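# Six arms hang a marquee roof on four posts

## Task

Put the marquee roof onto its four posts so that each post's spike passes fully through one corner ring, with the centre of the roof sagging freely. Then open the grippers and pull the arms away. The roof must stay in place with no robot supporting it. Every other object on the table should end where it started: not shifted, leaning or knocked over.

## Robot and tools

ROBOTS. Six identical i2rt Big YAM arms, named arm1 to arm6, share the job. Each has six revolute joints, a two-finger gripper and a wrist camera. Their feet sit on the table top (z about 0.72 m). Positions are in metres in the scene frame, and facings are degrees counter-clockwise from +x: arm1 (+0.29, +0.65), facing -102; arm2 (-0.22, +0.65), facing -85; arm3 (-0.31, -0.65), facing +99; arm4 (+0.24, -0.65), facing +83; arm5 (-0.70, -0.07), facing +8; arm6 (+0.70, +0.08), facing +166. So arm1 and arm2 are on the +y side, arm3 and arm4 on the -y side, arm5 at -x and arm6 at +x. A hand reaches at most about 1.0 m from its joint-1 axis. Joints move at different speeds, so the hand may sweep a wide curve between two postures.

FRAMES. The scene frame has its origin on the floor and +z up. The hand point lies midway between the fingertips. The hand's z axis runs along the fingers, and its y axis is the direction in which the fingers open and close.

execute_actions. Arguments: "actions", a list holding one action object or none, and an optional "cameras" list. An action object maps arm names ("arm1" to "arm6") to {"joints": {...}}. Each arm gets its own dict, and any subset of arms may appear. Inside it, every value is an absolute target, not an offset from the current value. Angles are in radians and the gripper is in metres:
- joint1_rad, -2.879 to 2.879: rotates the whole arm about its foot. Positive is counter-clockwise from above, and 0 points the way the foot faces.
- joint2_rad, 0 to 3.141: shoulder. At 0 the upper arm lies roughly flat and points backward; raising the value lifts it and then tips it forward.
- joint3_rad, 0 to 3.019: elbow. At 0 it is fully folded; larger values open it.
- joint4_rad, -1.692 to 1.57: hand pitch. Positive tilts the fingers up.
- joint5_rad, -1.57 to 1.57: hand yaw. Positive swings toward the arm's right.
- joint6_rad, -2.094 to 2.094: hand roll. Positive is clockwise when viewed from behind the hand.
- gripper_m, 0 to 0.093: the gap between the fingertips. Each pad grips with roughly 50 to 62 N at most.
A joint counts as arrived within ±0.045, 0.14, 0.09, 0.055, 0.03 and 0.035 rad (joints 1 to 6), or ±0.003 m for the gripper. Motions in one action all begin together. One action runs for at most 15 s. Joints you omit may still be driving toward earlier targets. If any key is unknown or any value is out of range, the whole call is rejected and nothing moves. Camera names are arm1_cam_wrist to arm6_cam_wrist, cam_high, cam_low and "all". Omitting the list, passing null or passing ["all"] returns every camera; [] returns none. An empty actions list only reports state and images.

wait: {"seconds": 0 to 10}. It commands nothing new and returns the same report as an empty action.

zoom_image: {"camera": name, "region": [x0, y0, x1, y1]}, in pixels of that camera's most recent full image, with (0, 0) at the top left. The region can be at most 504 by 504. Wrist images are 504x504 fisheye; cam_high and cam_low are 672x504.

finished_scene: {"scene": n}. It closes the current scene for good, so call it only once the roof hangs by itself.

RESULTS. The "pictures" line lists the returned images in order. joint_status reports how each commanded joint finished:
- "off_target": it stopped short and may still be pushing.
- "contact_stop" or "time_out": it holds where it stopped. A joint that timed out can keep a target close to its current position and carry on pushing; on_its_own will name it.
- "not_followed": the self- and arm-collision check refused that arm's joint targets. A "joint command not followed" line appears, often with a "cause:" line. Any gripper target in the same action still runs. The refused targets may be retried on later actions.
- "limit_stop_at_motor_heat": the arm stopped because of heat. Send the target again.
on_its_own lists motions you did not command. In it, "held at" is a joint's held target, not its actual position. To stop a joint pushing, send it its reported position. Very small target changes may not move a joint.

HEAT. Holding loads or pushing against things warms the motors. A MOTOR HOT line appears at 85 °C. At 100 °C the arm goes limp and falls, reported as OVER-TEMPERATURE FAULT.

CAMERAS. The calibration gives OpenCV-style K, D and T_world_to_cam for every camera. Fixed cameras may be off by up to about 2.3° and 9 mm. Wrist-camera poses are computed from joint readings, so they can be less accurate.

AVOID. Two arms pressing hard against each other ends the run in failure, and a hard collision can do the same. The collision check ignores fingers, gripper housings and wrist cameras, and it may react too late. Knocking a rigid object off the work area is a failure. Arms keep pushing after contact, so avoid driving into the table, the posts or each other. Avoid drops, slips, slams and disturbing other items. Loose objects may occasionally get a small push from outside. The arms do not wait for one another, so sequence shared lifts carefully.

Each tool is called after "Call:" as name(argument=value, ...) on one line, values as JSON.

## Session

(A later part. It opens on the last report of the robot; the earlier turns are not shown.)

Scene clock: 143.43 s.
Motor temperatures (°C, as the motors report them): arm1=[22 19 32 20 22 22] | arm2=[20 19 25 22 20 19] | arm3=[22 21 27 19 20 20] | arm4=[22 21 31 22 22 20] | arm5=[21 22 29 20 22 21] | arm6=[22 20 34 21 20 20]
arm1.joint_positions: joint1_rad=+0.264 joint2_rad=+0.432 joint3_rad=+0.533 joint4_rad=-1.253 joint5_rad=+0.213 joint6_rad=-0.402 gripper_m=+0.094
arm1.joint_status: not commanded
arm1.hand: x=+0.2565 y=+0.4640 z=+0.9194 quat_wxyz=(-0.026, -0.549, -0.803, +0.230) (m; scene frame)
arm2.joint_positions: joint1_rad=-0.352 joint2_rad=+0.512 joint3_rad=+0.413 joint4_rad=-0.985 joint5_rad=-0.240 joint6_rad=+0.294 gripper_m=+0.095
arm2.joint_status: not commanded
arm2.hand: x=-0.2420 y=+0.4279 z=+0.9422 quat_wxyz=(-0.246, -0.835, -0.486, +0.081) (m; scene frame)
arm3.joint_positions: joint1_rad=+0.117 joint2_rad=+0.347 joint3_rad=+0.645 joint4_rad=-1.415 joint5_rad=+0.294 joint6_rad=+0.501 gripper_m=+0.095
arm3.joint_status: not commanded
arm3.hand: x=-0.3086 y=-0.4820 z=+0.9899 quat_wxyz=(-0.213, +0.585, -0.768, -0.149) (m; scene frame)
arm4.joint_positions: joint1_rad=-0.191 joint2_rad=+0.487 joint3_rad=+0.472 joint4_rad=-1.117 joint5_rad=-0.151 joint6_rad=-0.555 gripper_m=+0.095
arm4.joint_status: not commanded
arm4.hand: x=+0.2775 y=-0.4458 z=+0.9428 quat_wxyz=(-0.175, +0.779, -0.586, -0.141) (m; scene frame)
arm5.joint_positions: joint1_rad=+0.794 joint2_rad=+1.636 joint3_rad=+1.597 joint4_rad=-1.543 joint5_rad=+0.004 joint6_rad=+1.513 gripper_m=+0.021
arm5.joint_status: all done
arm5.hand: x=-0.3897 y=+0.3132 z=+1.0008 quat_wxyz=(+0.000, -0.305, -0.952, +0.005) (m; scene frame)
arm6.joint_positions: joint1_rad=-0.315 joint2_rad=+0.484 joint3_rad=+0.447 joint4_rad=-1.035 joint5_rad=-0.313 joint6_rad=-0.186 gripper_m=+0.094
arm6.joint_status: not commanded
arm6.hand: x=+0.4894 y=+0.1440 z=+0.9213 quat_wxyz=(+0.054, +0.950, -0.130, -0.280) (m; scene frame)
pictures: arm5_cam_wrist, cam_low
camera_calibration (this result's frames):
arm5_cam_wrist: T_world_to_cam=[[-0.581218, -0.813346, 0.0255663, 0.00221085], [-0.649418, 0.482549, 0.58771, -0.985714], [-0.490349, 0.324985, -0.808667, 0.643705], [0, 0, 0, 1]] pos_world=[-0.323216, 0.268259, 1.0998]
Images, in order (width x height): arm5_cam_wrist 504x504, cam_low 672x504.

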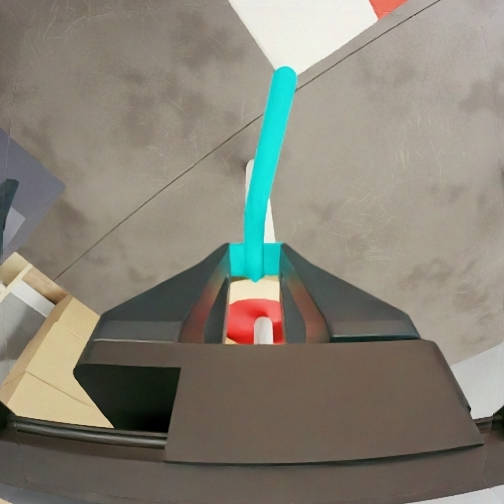

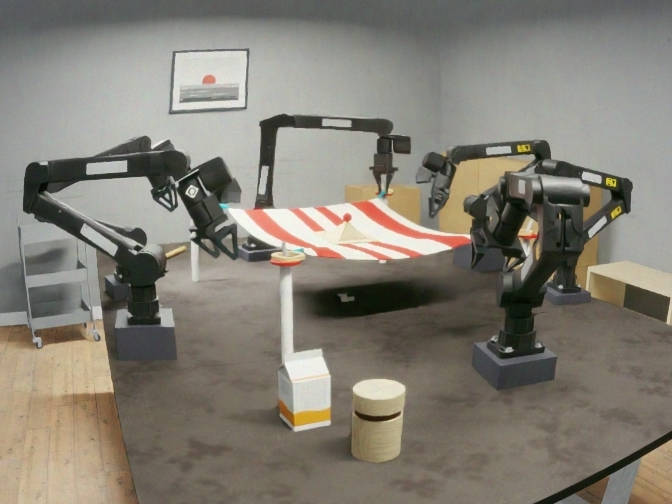

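Call:
execute_actions(actions=[{"arm5":{"joints":{"gripper_m":0.06}}}], cameras=[])

Call:
execute_actions(actions=[{"arm5":{"joints":{"joint2_rad":1.2,"joint3_rad":1.65,"joint4_rad":-1.67}}}], cameras=["cam_high","cam_low"])

Call:
zoom_image(camera="cam_low", region=[180, 160, 560, 300])

Call:
zoom_image(camera="cam_high", region=[160, 100, 480, 350])

Scene clock: 152.97 s.
Motor temperatures (°C, as the motors report them): arm1=[22 19 32 20 22 22] | arm2=[20 19 25 22 20 19] | arm3=[22 21 28 19 20 20] | arm4=[22 21 31 22 22 20] | arm5=[21 22 29 20 21 21] | arm6=[22 20 34 21 20 20]
arm1.joint_positions: joint1_rad=+0.264 joint2_rad=+0.432 joint3_rad=+0.533 joint4_rad=-1.253 joint5_rad=+0.213 joint6_rad=-0.402 gripper_m=+0.094
arm1.joint_status: not commanded
arm1.hand: x=+0.2565 y=+0.4640 z=+0.9194 quat_wxyz=(-0.026, -0.549, -0.803, +0.230) (m; scene frame)
arm2.joint_positions: joint1_rad=-0.352 joint2_rad=+0.512 joint3_rad=+0.413 joint4_rad=-0.985 joint5_rad=-0.240 joint6_rad=+0.294 gripper_m=+0.095
arm2.joint_status: not commanded
arm2.hand: x=-0.2420 y=+0.4279 z=+0.9422 quat_wxyz=(-0.246, -0.835, -0.486, +0.081) (m; scene frame)
arm3.joint_positions: joint1_rad=+0.117 joint2_rad=+0.347 joint3_rad=+0.645 joint4_rad=-1.415 joint5_rad=+0.294 joint6_rad=+0.501 gripper_m=+0.095
arm3.joint_status: not commanded
arm3.hand: x=-0.3086 y=-0.4820 z=+0.9899 quat_wxyz=(-0.213, +0.585, -0.768, -0.149) (m; scene frame)
arm4.joint_positions: joint1_rad=-0.191 joint2_rad=+0.487 joint3_rad=+0.472 joint4_rad=-1.117 joint5_rad=-0.151 joint6_rad=-0.555 gripper_m=+0.095
arm4.joint_status: not commanded
arm4.hand: x=+0.2775 y=-0.4458 z=+0.9428 quat_wxyz=(-0.175, +0.779, -0.586, -0.141) (m; scene frame)
arm5.joint_positions: joint1_rad=+0.803 joint2_rad=+1.636 joint3_rad=+1.597 joint4_rad=-1.541 joint5_rad=+0.004 joint6_rad=+1.513 gripper_m=+0.060
arm5.joint_status: all done
arm5.hand: x=-0.3927 y=+0.3162 z=+1.0008 quat_wxyz=(-0.001, -0.301, -0.954, +0.004) (m; scene frame)
arm6.joint_positions: joint1_rad=-0.315 joint2_rad=+0.484 joint3_rad=+0.447 joint4_rad=-1.035 joint5_rad=-0.313 joint6_rad=-0.186 gripper_m=+0.094
arm6.joint_status: not commanded
arm6.hand: x=+0.4894 y=+0.1440 z=+0.9213 quat_wxyz=(+0.054, +0.950, -0.130, -0.280) (m; scene frame)
pictures: none
No camera images: the call's "cameras" was empty. Leave "cameras" out to get every camera's image.

Scene clock: 154.57 s.
Motor temperatures (°C, as the motors report them): arm1=[22 19 32 20 22 22] | arm2=[20 19 25 22 20 19] | arm3=[22 21 28 19 20 20] | arm4=[22 21 31 22 22 20] | arm5=[21 22 29 20 21 21] | arm6=[22 20 34 21 20 20]
arm1.joint_positions: joint1_rad=+0.264 joint2_rad=+0.432 joint3_rad=+0.533 joint4_rad=-1.253 joint5_rad=+0.213 joint6_rad=-0.402 gripper_m=+0.094
arm1.joint_status: not commanded
arm1.hand: x=+0.2565 y=+0.4640 z=+0.9194 quat_wxyz=(-0.026, -0.549, -0.803, +0.230) (m; scene frame)
arm2.joint_positions: joint1_rad=-0.352 joint2_rad=+0.512 joint3_rad=+0.413 joint4_rad=-0.985 joint5_rad=-0.240 joint6_rad=+0.294 gripper_m=+0.095
arm2.joint_status: not commanded
arm2.hand: x=-0.2420 y=+0.4279 z=+0.9422 quat_wxyz=(-0.246, -0.835, -0.486, +0.081) (m; scene frame)
arm3.joint_positions: joint1_rad=+0.117 joint2_rad=+0.347 joint3_rad=+0.645 joint4_rad=-1.415 joint5_rad=+0.294 joint6_rad=+0.501 gripper_m=+0.095
arm3.joint_status: not commanded
arm3.hand: x=-0.3086 y=-0.4820 z=+0.9899 quat_wxyz=(-0.213, +0.585, -0.768, -0.149) (m; scene frame)
arm4.joint_positions: joint1_rad=-0.191 joint2_rad=+0.487 joint3_rad=+0.472 joint4_rad=-1.117 joint5_rad=-0.151 joint6_rad=-0.555 gripper_m=+0.095
arm4.joint_status: not commanded
arm4.hand: x=+0.2775 y=-0.4458 z=+0.9428 quat_wxyz=(-0.175, +0.779, -0.586, -0.141) (m; scene frame)
arm5.joint_positions: joint1_rad=+0.803 joint2_rad=+1.191 joint3_rad=+1.642 joint4_rad=-1.663 joint5_rad=+0.003 joint6_rad=+1.513 gripper_m=+0.060
arm5.joint_status: all done
arm5.hand: x=-0.4670 y=+0.2226 z=+1.2011 quat_wxyz=(-0.065, -0.297, -0.938, -0.167) (m; scene frame)
arm6.joint_positions: joint1_rad=-0.315 joint2_rad=+0.484 joint3_rad=+0.447 joint4_rad=-1.035 joint5_rad=-0.313 joint6_rad=-0.186 gripper_m=+0.094
arm6.joint_status: not commanded
arm6.hand: x=+0.4894 y=+0.1440 z=+0.9213 quat_wxyz=(+0.054, +0.950, -0.130, -0.280) (m; scene frame)
pictures: cam_high, cam_low
Images, in order (width x height): cam_high 672x504, cam_low 672x504.

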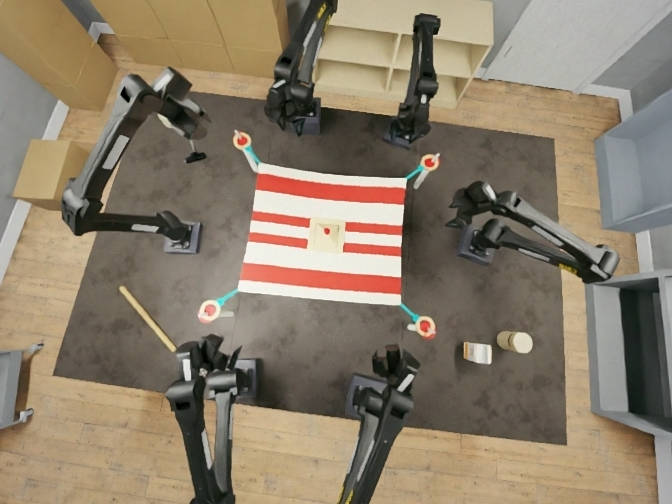

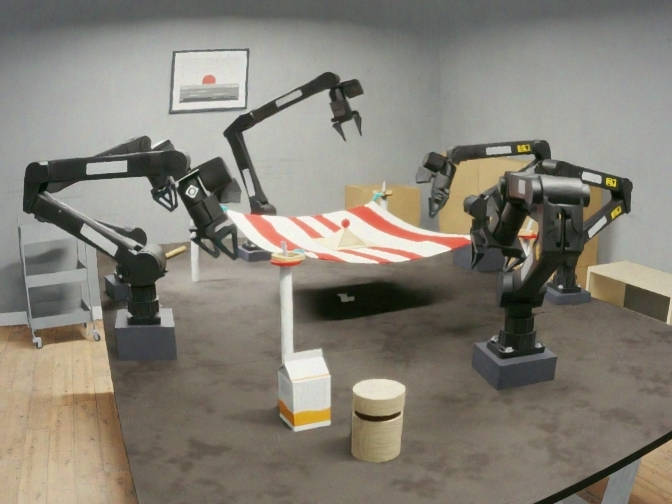

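Region (180, 160, 560, 300) of cam_low's 672x504 image, scaled by 1.326, with more detail than that image has; it fills the top 186 rows of this view, and the rest is white.

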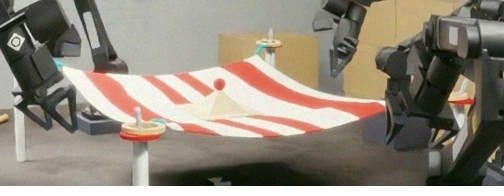

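Region (160, 100, 480, 350) of cam_high's 672x504 image, scaled by 1.575, with more detail than that image has; it fills the top 394 rows of this view, and the rest is white.

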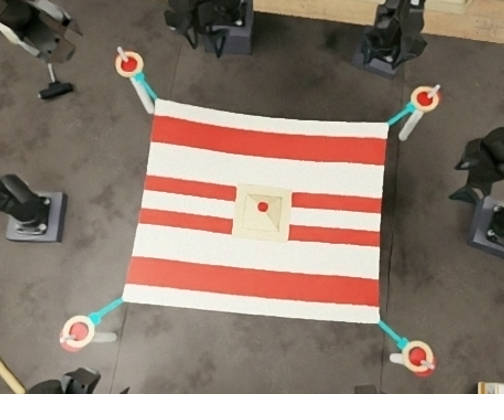

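Call:
finished_scene(scene=1)

The scene is finished: the task was done.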